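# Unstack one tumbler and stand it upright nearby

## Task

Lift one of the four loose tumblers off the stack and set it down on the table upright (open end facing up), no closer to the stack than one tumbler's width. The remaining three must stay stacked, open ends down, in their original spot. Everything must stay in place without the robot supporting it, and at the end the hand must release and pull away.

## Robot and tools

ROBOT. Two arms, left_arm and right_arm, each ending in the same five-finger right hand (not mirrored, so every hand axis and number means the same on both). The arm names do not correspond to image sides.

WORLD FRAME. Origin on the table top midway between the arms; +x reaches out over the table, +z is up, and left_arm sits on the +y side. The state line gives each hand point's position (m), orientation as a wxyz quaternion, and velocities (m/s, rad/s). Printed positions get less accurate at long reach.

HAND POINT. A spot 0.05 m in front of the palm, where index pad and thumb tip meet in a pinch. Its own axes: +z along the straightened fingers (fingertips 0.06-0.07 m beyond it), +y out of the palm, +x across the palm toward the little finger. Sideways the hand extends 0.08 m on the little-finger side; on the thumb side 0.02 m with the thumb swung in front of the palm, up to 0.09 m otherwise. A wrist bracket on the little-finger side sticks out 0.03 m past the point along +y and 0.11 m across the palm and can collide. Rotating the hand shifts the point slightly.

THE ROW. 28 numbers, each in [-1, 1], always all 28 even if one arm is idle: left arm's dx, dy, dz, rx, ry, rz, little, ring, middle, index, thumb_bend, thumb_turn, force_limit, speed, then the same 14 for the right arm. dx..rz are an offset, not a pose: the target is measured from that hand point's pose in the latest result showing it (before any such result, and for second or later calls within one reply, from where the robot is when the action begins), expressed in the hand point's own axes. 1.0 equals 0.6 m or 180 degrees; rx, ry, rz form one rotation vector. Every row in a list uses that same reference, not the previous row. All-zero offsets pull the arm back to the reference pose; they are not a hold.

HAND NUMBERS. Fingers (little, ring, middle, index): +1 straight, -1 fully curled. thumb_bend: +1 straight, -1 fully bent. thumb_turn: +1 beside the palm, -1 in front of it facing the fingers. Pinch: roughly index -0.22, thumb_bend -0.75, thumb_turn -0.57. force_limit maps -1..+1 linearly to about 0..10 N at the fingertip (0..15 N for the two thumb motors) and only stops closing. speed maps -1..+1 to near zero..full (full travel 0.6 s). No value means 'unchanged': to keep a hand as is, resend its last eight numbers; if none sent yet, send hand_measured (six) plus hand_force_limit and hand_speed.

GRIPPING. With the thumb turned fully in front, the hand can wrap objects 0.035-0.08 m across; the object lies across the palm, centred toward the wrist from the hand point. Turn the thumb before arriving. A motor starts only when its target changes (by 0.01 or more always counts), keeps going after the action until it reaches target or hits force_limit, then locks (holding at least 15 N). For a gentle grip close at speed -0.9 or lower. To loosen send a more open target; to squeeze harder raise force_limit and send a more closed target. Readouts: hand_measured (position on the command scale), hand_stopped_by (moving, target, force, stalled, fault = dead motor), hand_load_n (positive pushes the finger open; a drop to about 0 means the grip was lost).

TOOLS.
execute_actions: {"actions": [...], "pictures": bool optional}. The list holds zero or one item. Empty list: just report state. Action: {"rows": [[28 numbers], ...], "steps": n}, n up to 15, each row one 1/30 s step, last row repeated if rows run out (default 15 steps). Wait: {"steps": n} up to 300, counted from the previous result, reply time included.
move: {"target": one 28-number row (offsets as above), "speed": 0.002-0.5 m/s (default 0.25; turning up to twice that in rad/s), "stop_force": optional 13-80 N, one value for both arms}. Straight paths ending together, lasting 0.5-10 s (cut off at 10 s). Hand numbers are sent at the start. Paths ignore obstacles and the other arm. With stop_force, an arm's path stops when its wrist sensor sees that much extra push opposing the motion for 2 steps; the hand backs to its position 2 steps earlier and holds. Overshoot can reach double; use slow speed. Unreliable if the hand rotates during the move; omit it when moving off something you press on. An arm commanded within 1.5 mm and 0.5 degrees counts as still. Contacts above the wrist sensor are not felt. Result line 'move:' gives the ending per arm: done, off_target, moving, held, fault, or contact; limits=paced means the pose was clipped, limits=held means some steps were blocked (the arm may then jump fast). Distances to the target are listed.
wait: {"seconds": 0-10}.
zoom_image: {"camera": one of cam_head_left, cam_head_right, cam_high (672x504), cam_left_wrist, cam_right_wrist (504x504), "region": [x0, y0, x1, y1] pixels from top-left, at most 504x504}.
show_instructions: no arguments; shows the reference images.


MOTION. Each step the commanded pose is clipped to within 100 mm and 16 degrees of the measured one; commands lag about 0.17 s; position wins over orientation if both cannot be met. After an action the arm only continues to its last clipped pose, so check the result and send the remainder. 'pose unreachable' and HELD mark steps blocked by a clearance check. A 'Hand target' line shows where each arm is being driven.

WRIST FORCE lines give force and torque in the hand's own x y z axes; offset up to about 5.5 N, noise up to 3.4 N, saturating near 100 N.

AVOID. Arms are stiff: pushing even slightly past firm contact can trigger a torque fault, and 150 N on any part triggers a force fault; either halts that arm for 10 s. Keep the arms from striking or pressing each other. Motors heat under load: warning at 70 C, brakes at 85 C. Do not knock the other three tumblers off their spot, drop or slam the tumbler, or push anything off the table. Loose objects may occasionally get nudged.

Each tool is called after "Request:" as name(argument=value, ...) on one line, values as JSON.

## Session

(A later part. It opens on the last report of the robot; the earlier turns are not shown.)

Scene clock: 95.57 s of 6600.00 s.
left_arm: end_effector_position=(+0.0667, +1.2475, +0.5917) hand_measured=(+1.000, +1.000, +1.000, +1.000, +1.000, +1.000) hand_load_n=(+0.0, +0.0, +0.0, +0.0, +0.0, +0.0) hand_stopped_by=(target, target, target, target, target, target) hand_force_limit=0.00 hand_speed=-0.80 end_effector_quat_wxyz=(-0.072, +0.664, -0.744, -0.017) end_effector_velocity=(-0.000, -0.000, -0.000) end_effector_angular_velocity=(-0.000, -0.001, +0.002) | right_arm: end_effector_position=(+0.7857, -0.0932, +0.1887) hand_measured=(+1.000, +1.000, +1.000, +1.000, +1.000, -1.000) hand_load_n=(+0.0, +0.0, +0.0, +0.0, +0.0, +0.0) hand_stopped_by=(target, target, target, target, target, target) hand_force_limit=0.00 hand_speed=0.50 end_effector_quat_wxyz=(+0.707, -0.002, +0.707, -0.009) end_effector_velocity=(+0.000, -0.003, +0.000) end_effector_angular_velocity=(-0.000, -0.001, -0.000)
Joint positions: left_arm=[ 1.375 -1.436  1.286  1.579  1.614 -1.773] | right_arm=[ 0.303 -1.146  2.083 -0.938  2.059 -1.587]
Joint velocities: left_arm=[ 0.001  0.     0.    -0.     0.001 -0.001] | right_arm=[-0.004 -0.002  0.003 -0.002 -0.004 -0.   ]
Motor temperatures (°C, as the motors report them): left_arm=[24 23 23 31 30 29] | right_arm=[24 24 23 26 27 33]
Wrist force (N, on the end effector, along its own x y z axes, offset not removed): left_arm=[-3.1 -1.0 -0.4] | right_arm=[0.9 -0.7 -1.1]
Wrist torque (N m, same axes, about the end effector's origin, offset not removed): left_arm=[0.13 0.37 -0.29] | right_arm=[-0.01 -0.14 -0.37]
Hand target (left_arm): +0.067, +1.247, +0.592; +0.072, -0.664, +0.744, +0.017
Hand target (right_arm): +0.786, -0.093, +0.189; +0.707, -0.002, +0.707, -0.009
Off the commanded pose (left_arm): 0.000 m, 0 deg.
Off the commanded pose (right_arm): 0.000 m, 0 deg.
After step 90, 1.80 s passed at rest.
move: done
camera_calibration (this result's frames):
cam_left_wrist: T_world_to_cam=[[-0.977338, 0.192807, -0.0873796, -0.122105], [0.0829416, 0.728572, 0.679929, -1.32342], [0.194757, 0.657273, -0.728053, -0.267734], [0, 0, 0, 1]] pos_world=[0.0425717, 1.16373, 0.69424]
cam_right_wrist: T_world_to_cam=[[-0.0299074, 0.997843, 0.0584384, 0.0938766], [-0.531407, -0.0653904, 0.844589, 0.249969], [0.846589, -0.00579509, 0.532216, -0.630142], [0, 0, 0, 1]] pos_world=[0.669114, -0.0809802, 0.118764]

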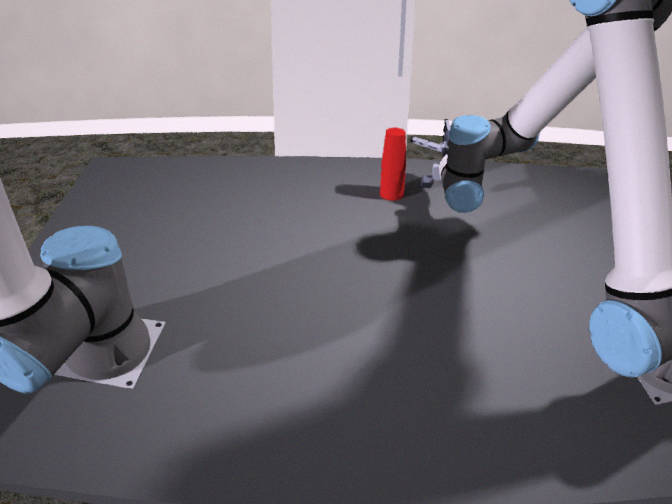

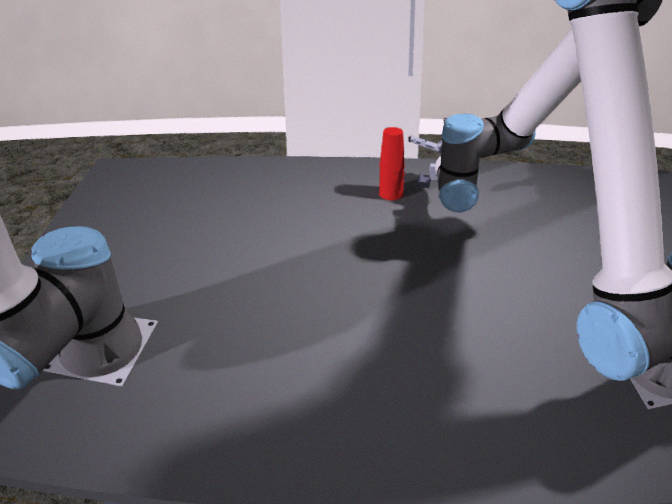

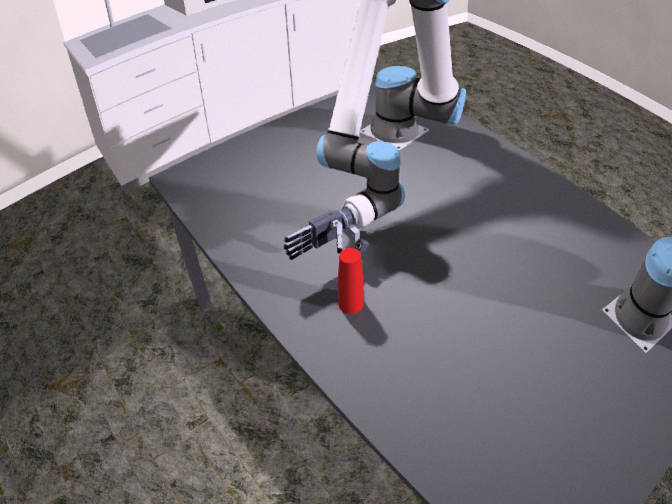

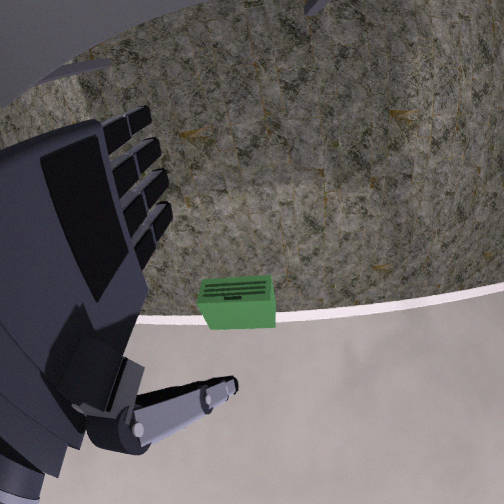

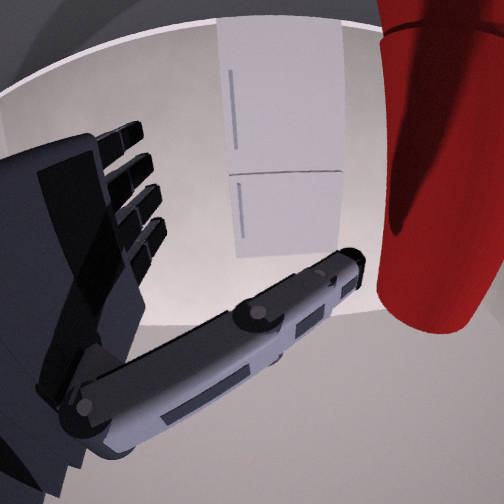

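Request:
move(target=[0,0,0,0,0,0,1,1,1,1,1,1,0,-0.8, 0,0,0.06,0,0,0,1,1,1,1,1,-1,0,0.5], speed=0.05)

Request:
move(target=[0,0,0,0,0,0,1,1,1,1,1,1,0,-0.8, 0,0.07,0,0,0,0,1,1,1,1,1,-1,0,0.5], speed=0.03)

Scene clock: 103.10 s of 6600.00 s.
left_arm: end_effector_position=(+0.0667, +1.2475, +0.5917) hand_measured=(+1.000, +1.000, +1.000, +1.000, +1.000, +1.000) hand_load_n=(+0.0, +0.0, +0.0, +0.0, +0.0, +0.0) hand_stopped_by=(target, target, target, target, target, target) hand_force_limit=0.00 hand_speed=-0.80 end_effector_quat_wxyz=(-0.072, +0.664, -0.744, -0.017) end_effector_velocity=(+0.000, -0.000, -0.001) end_effector_angular_velocity=(-0.002, -0.001, -0.002) | right_arm: end_effector_position=(+0.8214, -0.0935, +0.1887) hand_measured=(+1.000, +1.000, +1.000, +1.000, +1.000, -1.000) hand_load_n=(+0.0, +0.0, +0.0, +0.0, +0.0, +0.0) hand_stopped_by=(target, target, target, target, target, target) hand_force_limit=0.00 hand_speed=0.50 end_effector_quat_wxyz=(+0.707, -0.002, +0.707, -0.009) end_effector_velocity=(+0.002, +0.000, -0.000) end_effector_angular_velocity=(+0.000, +0.000, +0.001)
Joint positions: left_arm=[ 1.375 -1.436  1.286  1.579  1.614 -1.773] | right_arm=[ 0.276 -1.116  2.03  -0.915  2.032 -1.587]
Joint velocities: left_arm=[-0.    -0.     0.001  0.     0.002  0.001] | right_arm=[-0.001  0.002 -0.003  0.001 -0.002  0.   ]
Motor temperatures (°C, as the motors report them): left_arm=[24 23 23 31 30 29] | right_arm=[24 24 23 26 27 33]
Wrist force (N, on the end effector, along its own x y z axes, offset not removed): left_arm=[-2.6 -2.0 -3.3] | right_arm=[6.5 -1.1 1.2]
Wrist torque (N m, same axes, about the end effector's origin, offset not removed): left_arm=[0.23 0.49 -0.15] | right_arm=[0.01 -0.91 0.16]
Hand target (left_arm): +0.067, +1.247, +0.592; +0.072, -0.664, +0.744, +0.017
Hand target (right_arm): +0.822, -0.094, +0.189; +0.707, -0.002, +0.707, -0.009
Off the commanded pose (left_arm): 0.000 m, 0 deg.
Off the commanded pose (right_arm): 0.000 m, 0 deg.
After step 90, 3.40 s passed at rest.
move: done
camera_calibration (this result's frames):
cam_left_wrist: T_world_to_cam=[[-0.977338, 0.192807, -0.0873795, -0.122106], [0.0829418, 0.728572, 0.679929, -1.32342], [0.194758, 0.657273, -0.728053, -0.267734], [0, 0, 0, 1]] pos_world=[0.0425717, 1.16373, 0.69424]
cam_right_wrist: T_world_to_cam=[[-0.0299037, 0.997847, 0.0583649, 0.0953076], [-0.531436, -0.0653261, 0.844576, 0.268983], [0.84657, -0.00576131, 0.532246, -0.660411], [0, 0, 0, 1]] pos_world=[0.704882, -0.0813357, 0.118762]

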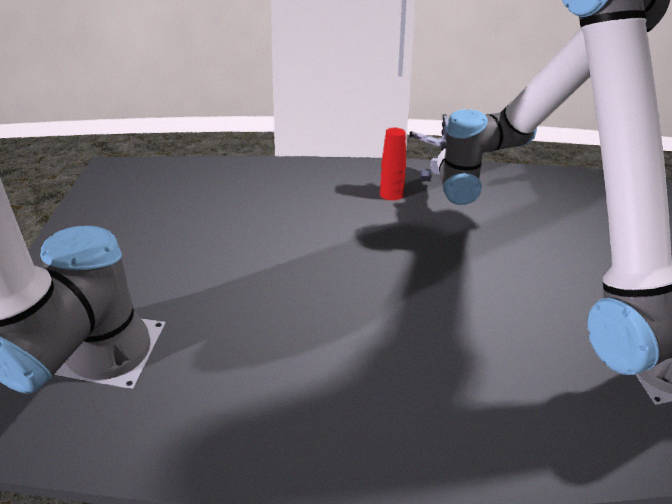

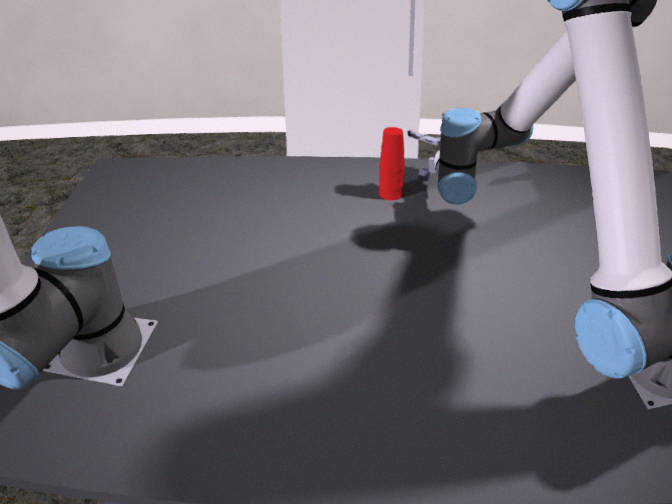

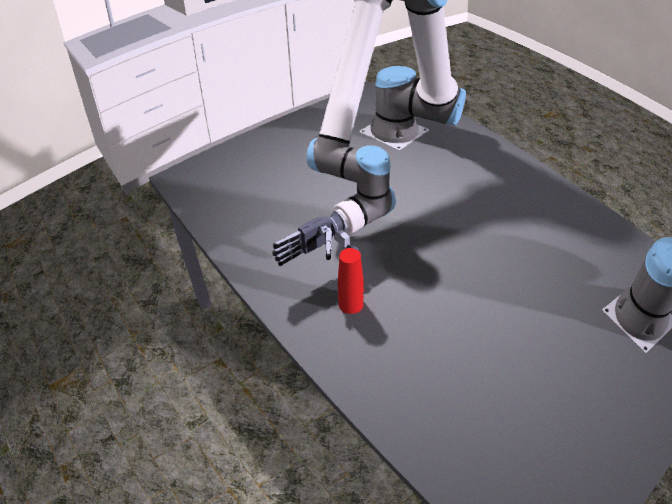

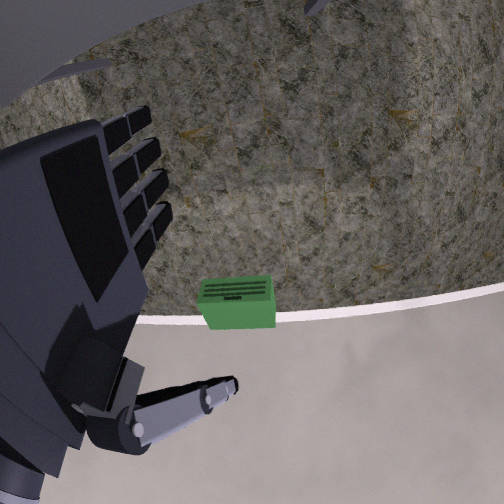

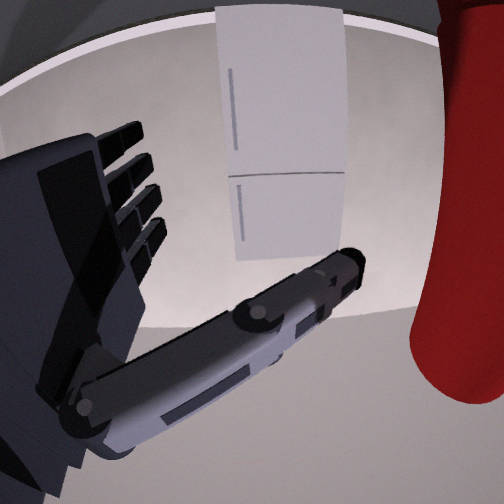

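Scene clock: 104.83 s of 6600.00 s.
left_arm: end_effector_position=(+0.0667, +1.2475, +0.5917) hand_measured=(+1.000, +1.000, +1.000, +1.000, +1.000, +1.000) hand_load_n=(+0.0, +0.0, +0.0, +0.0, +0.0, +0.0) hand_stopped_by=(target, target, target, target, target, target) hand_force_limit=0.00 hand_speed=-0.80 end_effector_quat_wxyz=(-0.072, +0.664, -0.744, -0.017) end_effector_velocity=(+0.000, -0.000, +0.000) end_effector_angular_velocity=(-0.000, -0.001, -0.001) | right_arm: end_effector_position=(+0.8218, -0.0518, +0.1880) hand_measured=(+1.000, +1.000, +1.000, +1.000, +1.000, -1.000) hand_load_n=(+0.0, +0.0, +0.0, +0.0, -0.5, +0.0) hand_stopped_by=(target, target, target, target, target, target) hand_force_limit=0.00 hand_speed=0.50 end_effector_quat_wxyz=(+0.707, -0.002, +0.707, -0.009) end_effector_velocity=(+0.000, +0.003, +0.001) end_effector_angular_velocity=(+0.001, -0.000, -0.000)
Joint positions: left_arm=[ 1.375 -1.436  1.286  1.579  1.614 -1.773] | right_arm=[ 0.334 -1.082  1.971 -0.89   2.09  -1.587]
Joint velocities: left_arm=[-0.    -0.    -0.     0.     0.002  0.001] | right_arm=[ 0.003  0.002 -0.004  0.002  0.004  0.001]
Motor temperatures (°C, as the motors report them): left_arm=[24 23 23 31 30 29] | right_arm=[24 24 23 26 27 33]
Wrist force (N, on the end effector, along its own x y z axes, offset not removed): left_arm=[-2.9 -3.4 -1.6] | right_arm=[-1.6 -5.2 -5.8]
Wrist torque (N m, same axes, about the end effector's origin, offset not removed): left_arm=[-0.22 0.31 -0.22] | right_arm=[-0.25 0.49 -0.44]
Hand target (left_arm): +0.067, +1.247, +0.592; +0.072, -0.664, +0.744, +0.017
Hand target (right_arm): +0.822, -0.052, +0.188; +0.707, -0.002, +0.707, -0.009
Off the commanded pose (left_arm): 0.000 m, 0 deg.
Off the commanded pose (right_arm): 0.000 m, 0 deg.
move: done
camera_calibration (this result's frames):
cam_left_wrist: T_world_to_cam=[[-0.977338, 0.192807, -0.0873795, -0.122106], [0.0829418, 0.728572, 0.679929, -1.32342], [0.194757, 0.657273, -0.728053, -0.267734], [0, 0, 0, 1]] pos_world=[0.0425716, 1.16373, 0.69424]
cam_right_wrist: T_world_to_cam=[[-0.0299277, 0.99784, 0.0584848, 0.0537198], [-0.531391, -0.0654406, 0.844595, 0.272466], [0.846598, -0.0058015, 0.532202, -0.660138], [0, 0, 0, 1]] pos_world=[0.705265, -0.0396032, 0.118061]

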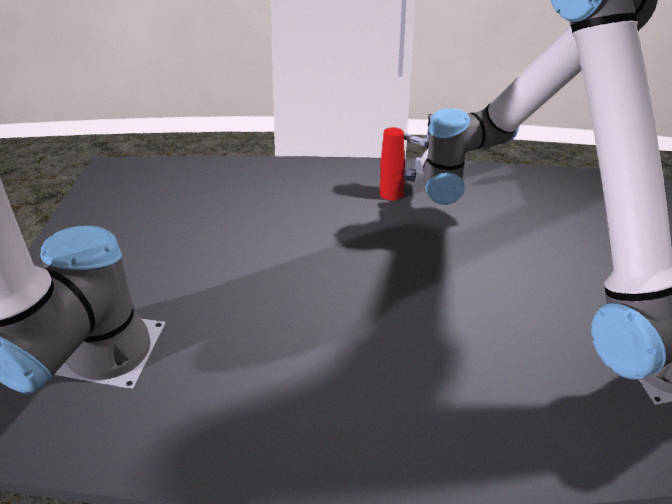

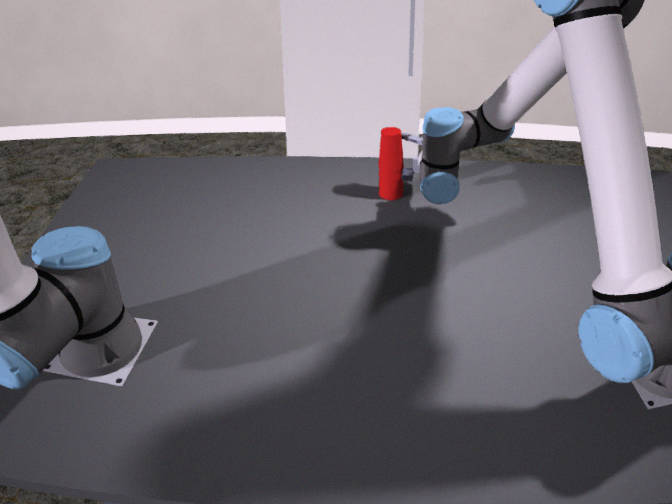

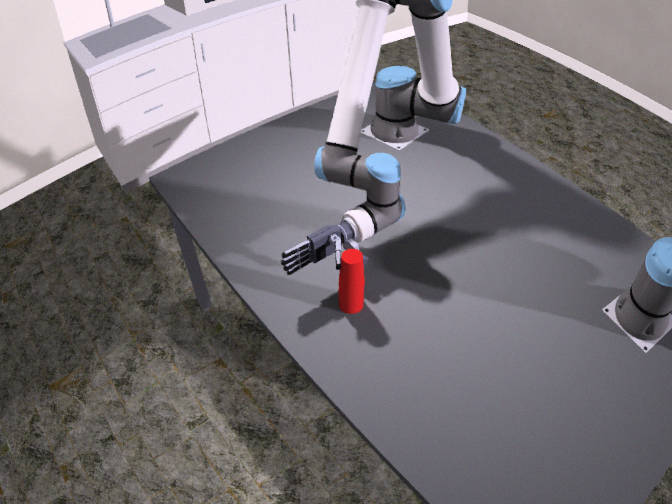

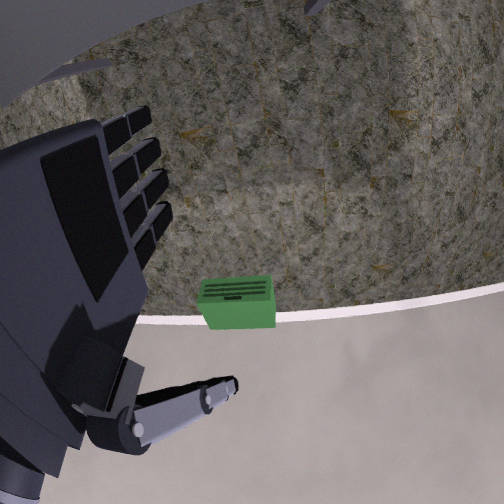

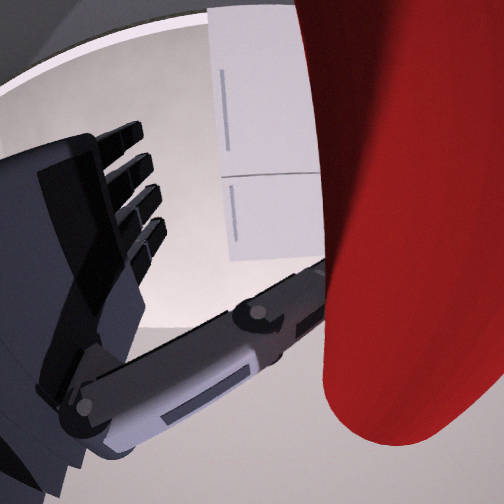

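Request:
move(target=[0,0,0,0,0,0,1,1,1,1,1,1,0,-0.8, 0,-0.09,0,0,0,0,1,1,1,1,1,-1,0,0.5], speed=0.05)

Request:
move(target=[0,0,0,0,0,0,1,1,1,1,1,1,0,-0.8, 0,0,-0.158,0,0,0,1,1,1,1,1,-1,0,0.5], speed=0.1)

Request:
move(target=[0,0,0,0,0,0,1,1,1,1,1,1,0,-0.8, 0,0.1,0,0,0,0,1,1,1,1,1,-1,0,0.5], speed=0.03)

Scene clock: 112.07 s of 6600.00 s.
left_arm: end_effector_position=(+0.0667, +1.2475, +0.5917) hand_measured=(+1.000, +1.000, +1.000, +1.000, +1.000, +1.000) hand_load_n=(+0.0, +0.0, +0.0, +0.0, +0.0, +0.0) hand_stopped_by=(target, target, target, target, target, target) hand_force_limit=0.00 hand_speed=-0.80 end_effector_quat_wxyz=(-0.072, +0.664, -0.744, -0.017) end_effector_velocity=(+0.000, +0.000, +0.001) end_effector_angular_velocity=(+0.001, -0.000, +0.000) | right_arm: end_effector_position=(+0.8213, -0.1055, +0.1889) hand_measured=(+1.000, +1.000, +1.000, +1.000, +1.000, -1.000) hand_load_n=(+0.0, +0.0, +0.0, +0.0, +0.0, +0.0) hand_stopped_by=(target, target, target, target, target, target) hand_force_limit=0.00 hand_speed=0.50 end_effector_quat_wxyz=(+0.707, -0.002, +0.707, -0.009) end_effector_velocity=(-0.000, -0.002, -0.000) end_effector_angular_velocity=(-0.000, +0.000, +0.001)
Joint positions: left_arm=[ 1.375 -1.436  1.286  1.579  1.614 -1.773] | right_arm=[ 0.258 -1.125  2.046 -0.922  2.015 -1.587]
Joint velocities: left_arm=[-0.     0.    -0.001  0.     0.    -0.   ] | right_arm=[-0.003 -0.002  0.003 -0.001 -0.004  0.   ]
Motor temperatures (°C, as the motors report them): left_arm=[24 23 23 31 30 29] | right_arm=[24 24 23 26 27 33]
Wrist force (N, on the end effector, along its own x y z axes, offset not removed): left_arm=[-1.9 -1.7 -1.6] | right_arm=[1.3 2.9 -4.3]
Wrist torque (N m, same axes, about the end effector's origin, offset not removed): left_arm=[0.15 0.22 -0.06] | right_arm=[1.10 0.08 -0.25]
Hand target (left_arm): +0.067, +1.247, +0.592; +0.072, -0.664, +0.744, +0.017
Hand target (right_arm): +0.821, -0.106, +0.189; +0.707, -0.002, +0.707, -0.009
Off the commanded pose (left_arm): 0.000 m, 0 deg.
Off the commanded pose (right_arm): 0.000 m, 0 deg.
After step 90, 2.73 s passed at rest.
move: done
camera_calibration (this result's frames):
cam_left_wrist: T_world_to_cam=[[-0.977338, 0.192807, -0.0873794, -0.122106], [0.0829417, 0.728572, 0.679929, -1.32342], [0.194757, 0.657273, -0.728053, -0.267734], [0, 0, 0, 1]] pos_world=[0.0425716, 1.16373, 0.69424]
cam_right_wrist: T_world_to_cam=[[-0.0298979, 0.99785, 0.0583287, 0.1073], [-0.531452, -0.0652922, 0.844569, 0.267978], [0.846561, -0.00574805, 0.532261, -0.66048], [0, 0, 0, 1]] pos_world=[0.704762, -0.0933689, 0.118963]

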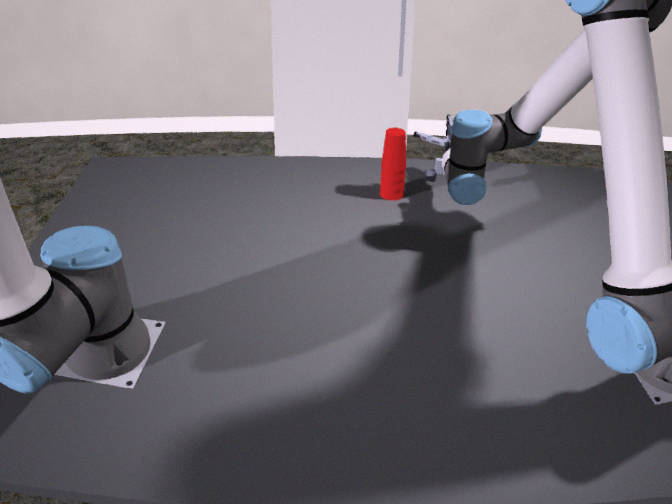

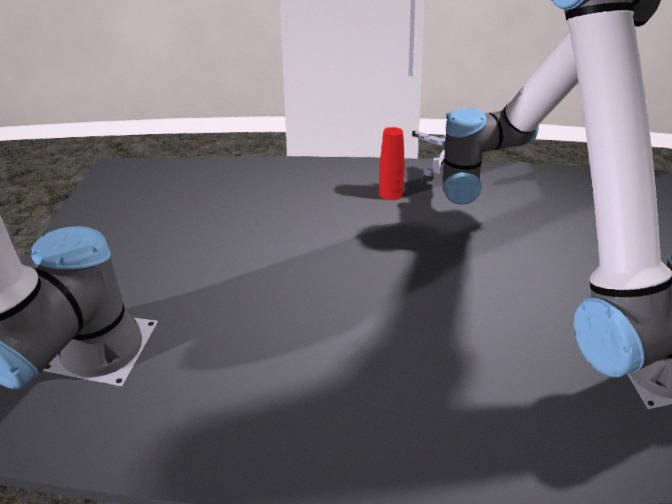

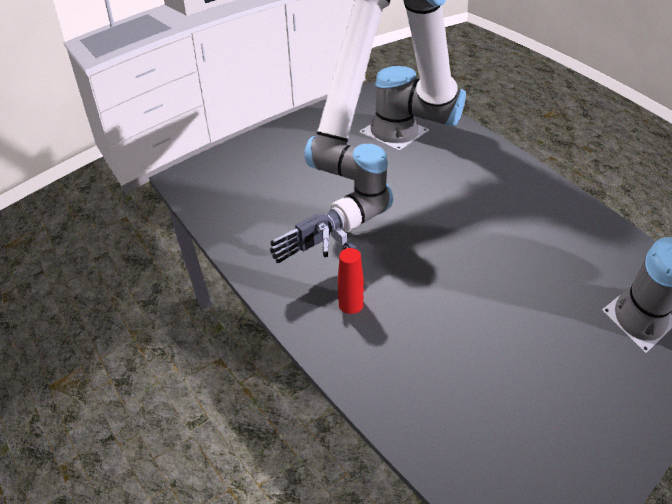

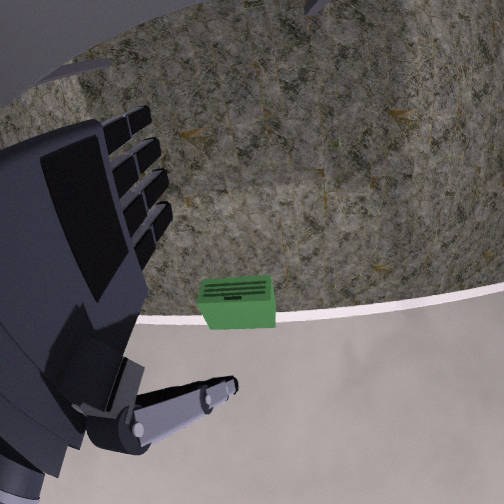

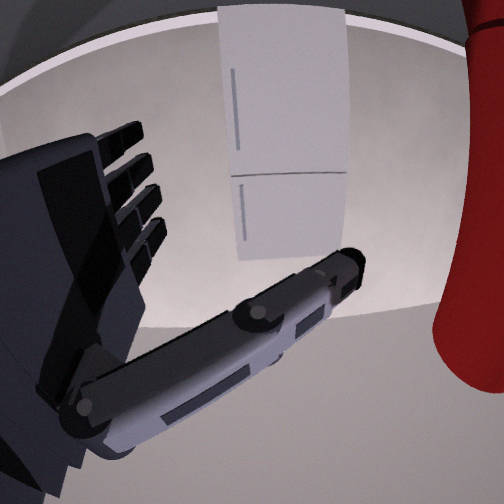

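Scene clock: 113.50 s of 6600.00 s.
left_arm: end_effector_position=(+0.0667, +1.2475, +0.5917) hand_measured=(+1.000, +1.000, +1.000, +1.000, +1.000, +1.000) hand_load_n=(+0.0, +0.0, +0.0, +0.0, +0.0, +0.0) hand_stopped_by=(target, target, target, target, target, target) hand_force_limit=0.00 hand_speed=-0.80 end_effector_quat_wxyz=(-0.072, +0.664, -0.744, -0.017) end_effector_velocity=(-0.000, +0.001, +0.001) end_effector_angular_velocity=(+0.002, +0.001, +0.001) | right_arm: end_effector_position=(+0.7268, -0.1046, +0.1889) hand_measured=(+1.000, +1.000, +1.000, +1.000, +1.000, -1.000) hand_load_n=(+0.0, +0.0, +0.0, +0.0, +0.0, +0.0) hand_stopped_by=(target, target, target, target, target, target) hand_force_limit=0.00 hand_speed=0.50 end_effector_quat_wxyz=(+0.707, -0.002, +0.707, -0.009) end_effector_velocity=(-0.002, -0.001, +0.000) end_effector_angular_velocity=(+0.000, +0.000, -0.002)
Joint positions: left_arm=[ 1.375 -1.436  1.286  1.579  1.614 -1.773] | right_arm=[ 0.334 -1.204  2.181 -0.979  2.091 -1.587]
Joint velocities: left_arm=[ 0.     0.    -0.002  0.    -0.002 -0.   ] | right_arm=[ 0.002 -0.002  0.003 -0.001  0.003  0.001]
Motor temperatures (°C, as the motors report them): left_arm=[24 23 23 31 30 29] | right_arm=[24 24 23 26 27 33]
Wrist force (N, on the end effector, along its own x y z axes, offset not removed): left_arm=[-1.8 -4.3 -0.5] | right_arm=[1.0 1.4 2.0]
Wrist torque (N m, same axes, about the end effector's origin, offset not removed): left_arm=[-0.31 0.19 -0.15] | right_arm=[0.30 -0.17 -0.15]
Hand target (left_arm): +0.067, +1.247, +0.592; +0.072, -0.664, +0.744, +0.017
Hand target (right_arm): +0.727, -0.105, +0.189; +0.707, -0.002, +0.707, -0.009
Off the commanded pose (left_arm): 0.000 m, 0 deg.
Off the commanded pose (right_arm): 0.000 m, 0 deg.
move: done
camera_calibration (this result's frames):
cam_left_wrist: T_world_to_cam=[[-0.977338, 0.192807, -0.0873795, -0.122106], [0.0829418, 0.728572, 0.679929, -1.32342], [0.194758, 0.657273, -0.728053, -0.267734], [0, 0, 0, 1]] pos_world=[0.0425717, 1.16373, 0.69424]
cam_right_wrist: T_world_to_cam=[[-0.029904, 0.997837, 0.0585401, 0.10354], [-0.531376, -0.0654749, 0.844602, 0.217716], [0.846608, -0.00584989, 0.532185, -0.580459], [0, 0, 0, 1]] pos_world=[0.610207, -0.0924564, 0.118967]

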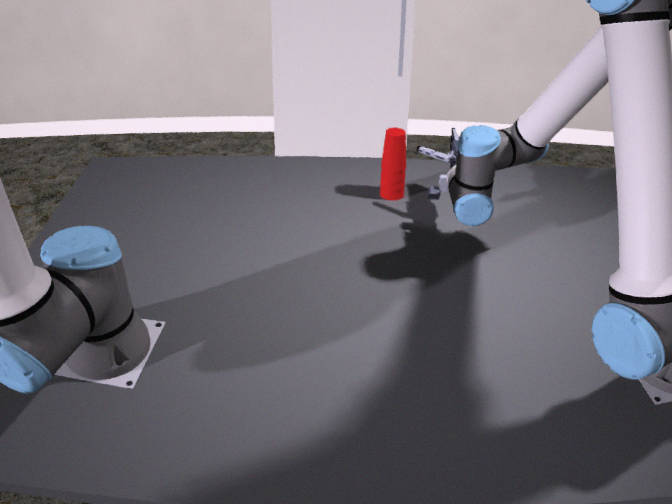

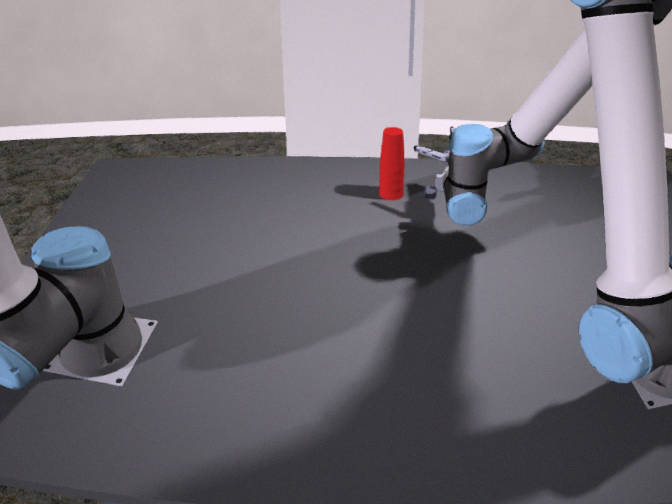

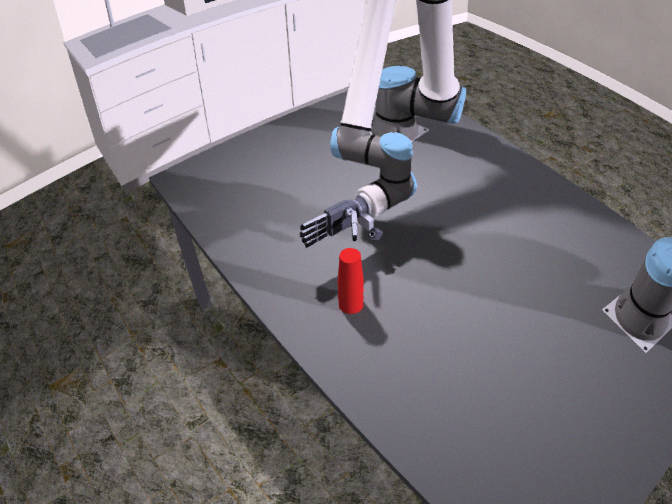

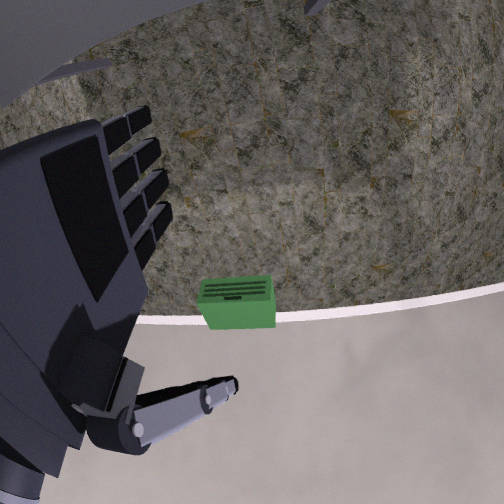

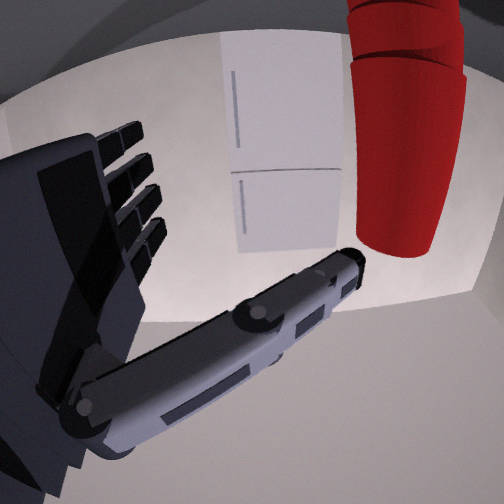

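Scene clock: 115.83 s of 6600.00 s.
left_arm: end_effector_position=(+0.0667, +1.2475, +0.5917) hand_measured=(+1.000, +1.000, +1.000, +1.000, +1.000, +1.000) hand_load_n=(+0.0, +0.0, +0.0, +0.0, +0.0, +0.0) hand_stopped_by=(target, target, target, target, target, target) hand_force_limit=0.00 hand_speed=-0.80 end_effector_quat_wxyz=(-0.072, +0.664, -0.744, -0.017) end_effector_velocity=(+0.002, +0.000, +0.001) end_effector_angular_velocity=(+0.002, -0.001, -0.003) | right_arm: end_effector_position=(+0.7273, -0.0449, +0.1879) hand_measured=(+1.000, +1.000, +1.000, +1.000, +1.000, -1.000) hand_load_n=(+0.0, +0.0, +0.0, +0.0, +0.0, +0.0) hand_stopped_by=(target, target, target, target, target, target) hand_force_limit=0.00 hand_speed=0.50 end_effector_quat_wxyz=(+0.707, -0.002, +0.707, -0.009) end_effector_velocity=(+0.000, +0.002, -0.000) end_effector_angular_velocity=(+0.000, +0.000, -0.000)
Joint positions: left_arm=[ 1.375 -1.436  1.286  1.579  1.614 -1.773] | right_arm=[ 0.424 -1.149  2.091 -0.943  2.181 -1.587]
Joint velocities: left_arm=[-0.002 -0.001 -0.001 -0.     0.001  0.   ] | right_arm=[ 0.003  0.003 -0.004  0.002  0.004  0.001]
Motor temperatures (°C, as the motors report them): left_arm=[24 23 23 31 30 29] | right_arm=[24 24 23 26 27 33]
Wrist force (N, on the end effector, along its own x y z axes, offset not removed): left_arm=[-0.5 -2.8 -1.5] | right_arm=[3.8 2.3 -2.9]
Wrist torque (N m, same axes, about the end effector's origin, offset not removed): left_arm=[-0.11 -0.03 0.02] | right_arm=[0.84 -0.20 0.19]
Hand target (left_arm): +0.067, +1.247, +0.592; +0.072, -0.664, +0.744, +0.017
Hand target (right_arm): +0.727, -0.045, +0.188; +0.707, -0.002, +0.707, -0.009
Off the commanded pose (left_arm): 0.000 m, 0 deg.
Off the commanded pose (right_arm): 0.000 m, 0 deg.
move: done
camera_calibration (this result's frames):
cam_left_wrist: T_world_to_cam=[[-0.977338, 0.192807, -0.0873794, -0.122106], [0.082942, 0.728572, 0.679929, -1.32342], [0.194758, 0.657273, -0.728053, -0.267734], [0, 0, 0, 1]] pos_world=[0.0425717, 1.16373, 0.69424]
cam_right_wrist: T_world_to_cam=[[-0.0299297, 0.997826, 0.0587171, 0.0440068], [-0.531291, -0.0656391, 0.844643, 0.222699], [0.84666, -0.00591594, 0.532101, -0.580069], [0, 0, 0, 1]] pos_world=[0.610757, -0.0327251, 0.117971]

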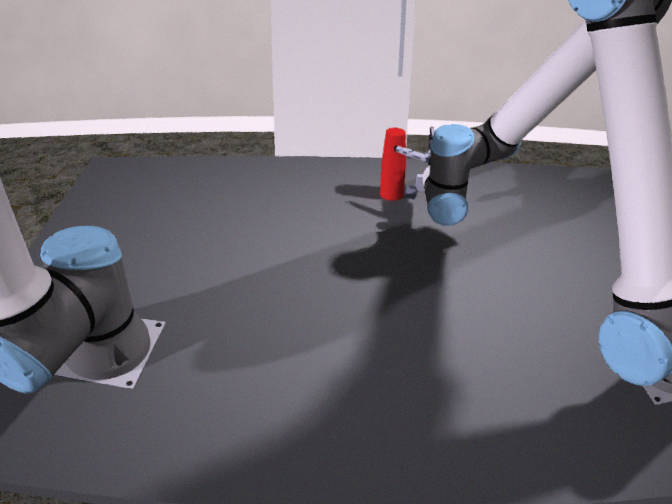

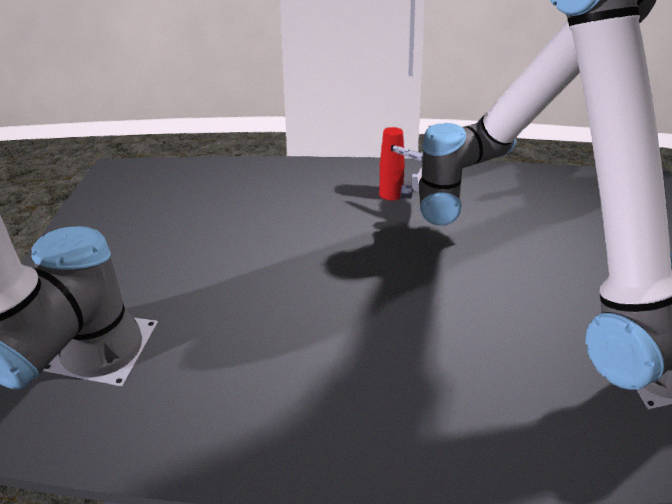

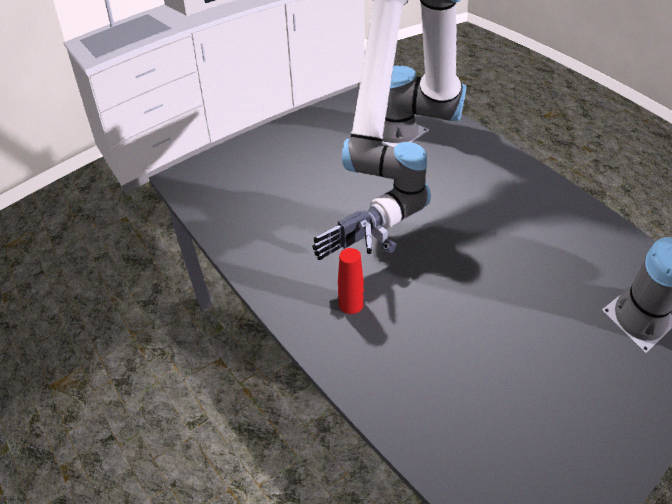

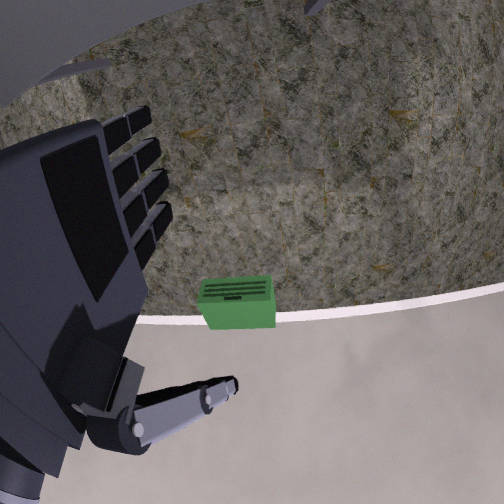

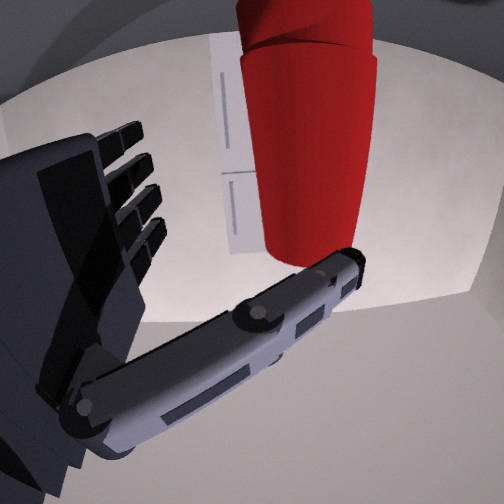

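Request:
move(target=[0,0,0,0,0,0,1,1,1,1,1,1,0,-0.8, 0,0.07,0.015,0,0,0,1,1,1,1,1,-1,0,0.5], speed=0.03)

Scene clock: 120.90 s of 6600.00 s.
left_arm: end_effector_position=(+0.0667, +1.2475, +0.5917) hand_measured=(+1.000, +1.000, +1.000, +1.000, +1.000, +1.000) hand_load_n=(+0.0, +0.0, +0.0, +0.0, +0.0, +0.0) hand_stopped_by=(target, target, target, target, target, target) hand_force_limit=0.00 hand_speed=-0.80 end_effector_quat_wxyz=(-0.072, +0.664, -0.744, -0.017) end_effector_velocity=(-0.001, -0.000, +0.001) end_effector_angular_velocity=(+0.001, -0.001, +0.000) | right_arm: end_effector_position=(+0.7367, -0.0033, +0.1872) hand_measured=(+1.000, +1.000, +1.000, +1.000, +1.000, -1.000) hand_load_n=(+0.0, +0.0, +0.0, +0.0, +0.0, +0.0) hand_stopped_by=(target, target, target, target, target, target) hand_force_limit=0.00 hand_speed=0.50 end_effector_quat_wxyz=(+0.707, -0.002, +0.707, -0.009) end_effector_velocity=(+0.001, +0.003, +0.000) end_effector_angular_velocity=(-0.000, -0.001, -0.000)
Joint positions: left_arm=[ 1.375 -1.436  1.286  1.579  1.614 -1.773] | right_arm=[ 0.471 -1.104  2.013 -0.91   2.227 -1.587]
Joint velocities: left_arm=[ 0.001 -0.001 -0.001  0.     0.001  0.001] | right_arm=[ 0.002  0.003 -0.006  0.002  0.003 -0.001]
Motor temperatures (°C, as the motors report them): left_arm=[24 23 23 31 30 29] | right_arm=[24 24 23 26 27 33]
Wrist force (N, on the end effector, along its own x y z axes, offset not removed): left_arm=[1.0 -3.5 -3.6] | right_arm=[1.9 -1.3 -1.6]
Wrist torque (N m, same axes, about the end effector's origin, offset not removed): left_arm=[0.05 -0.10 -0.02] | right_arm=[0.22 -0.08 0.02]
Hand target (left_arm): +0.067, +1.247, +0.592; +0.072, -0.664, +0.744, +0.017
Hand target (right_arm): +0.737, -0.003, +0.187; +0.707, -0.002, +0.707, -0.009
Off the commanded pose (left_arm): 0.000 m, 0 deg.
Off the commanded pose (right_arm): 0.000 m, 0 deg.
After step 90, 0.30 s passed at rest.
move: done
camera_calibration (this result's frames):
cam_left_wrist: T_world_to_cam=[[-0.977338, 0.192807, -0.0873795, -0.122106], [0.0829418, 0.728572, 0.679929, -1.32342], [0.194758, 0.657273, -0.728053, -0.267734], [0, 0, 0, 1]] pos_world=[0.0425716, 1.16373, 0.69424]
cam_right_wrist: T_world_to_cam=[[-0.0299507, 0.99782, 0.0588043, 0.0027683], [-0.531247, -0.0657244, 0.844664, 0.230948], [0.846687, -0.00594129, 0.532057, -0.587358], [0, 0, 0, 1]] pos_world=[0.620082, 0.00892695, 0.117272]

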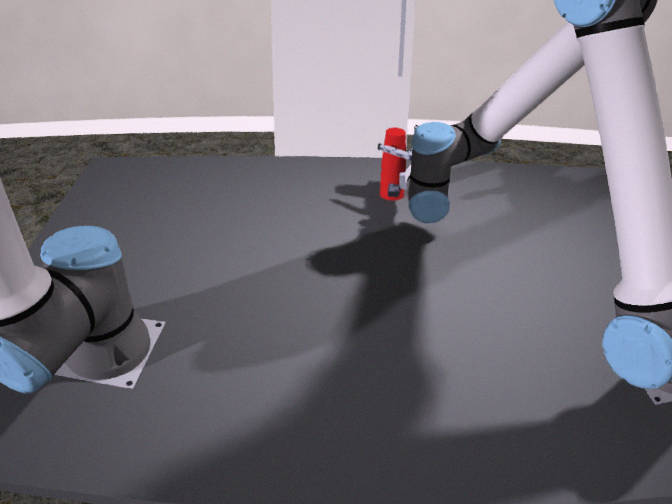

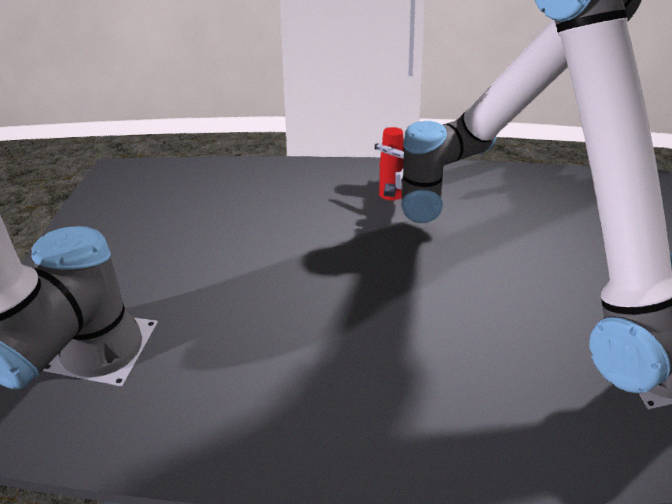

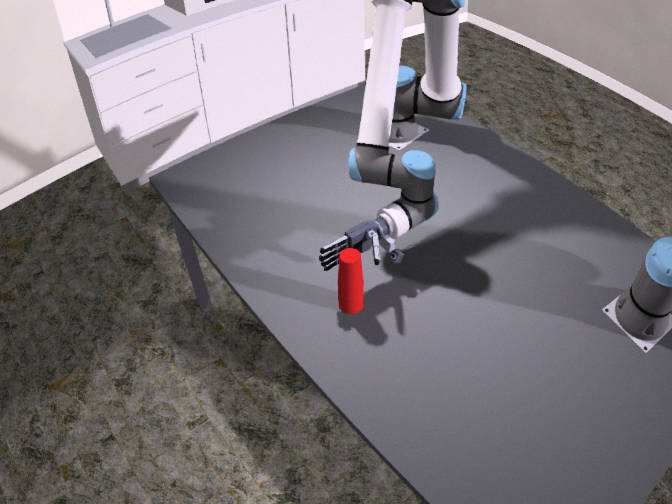

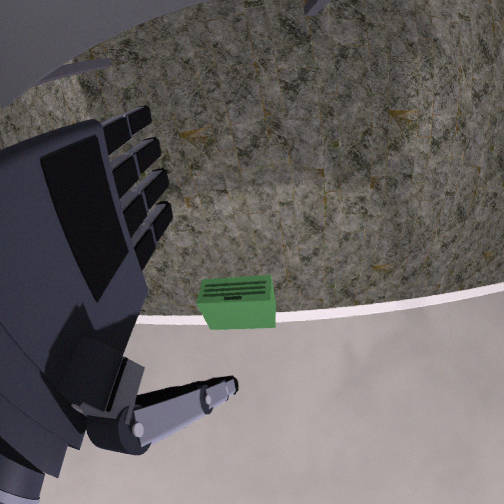

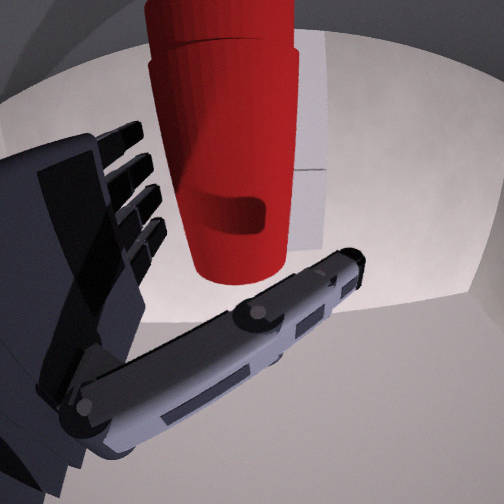

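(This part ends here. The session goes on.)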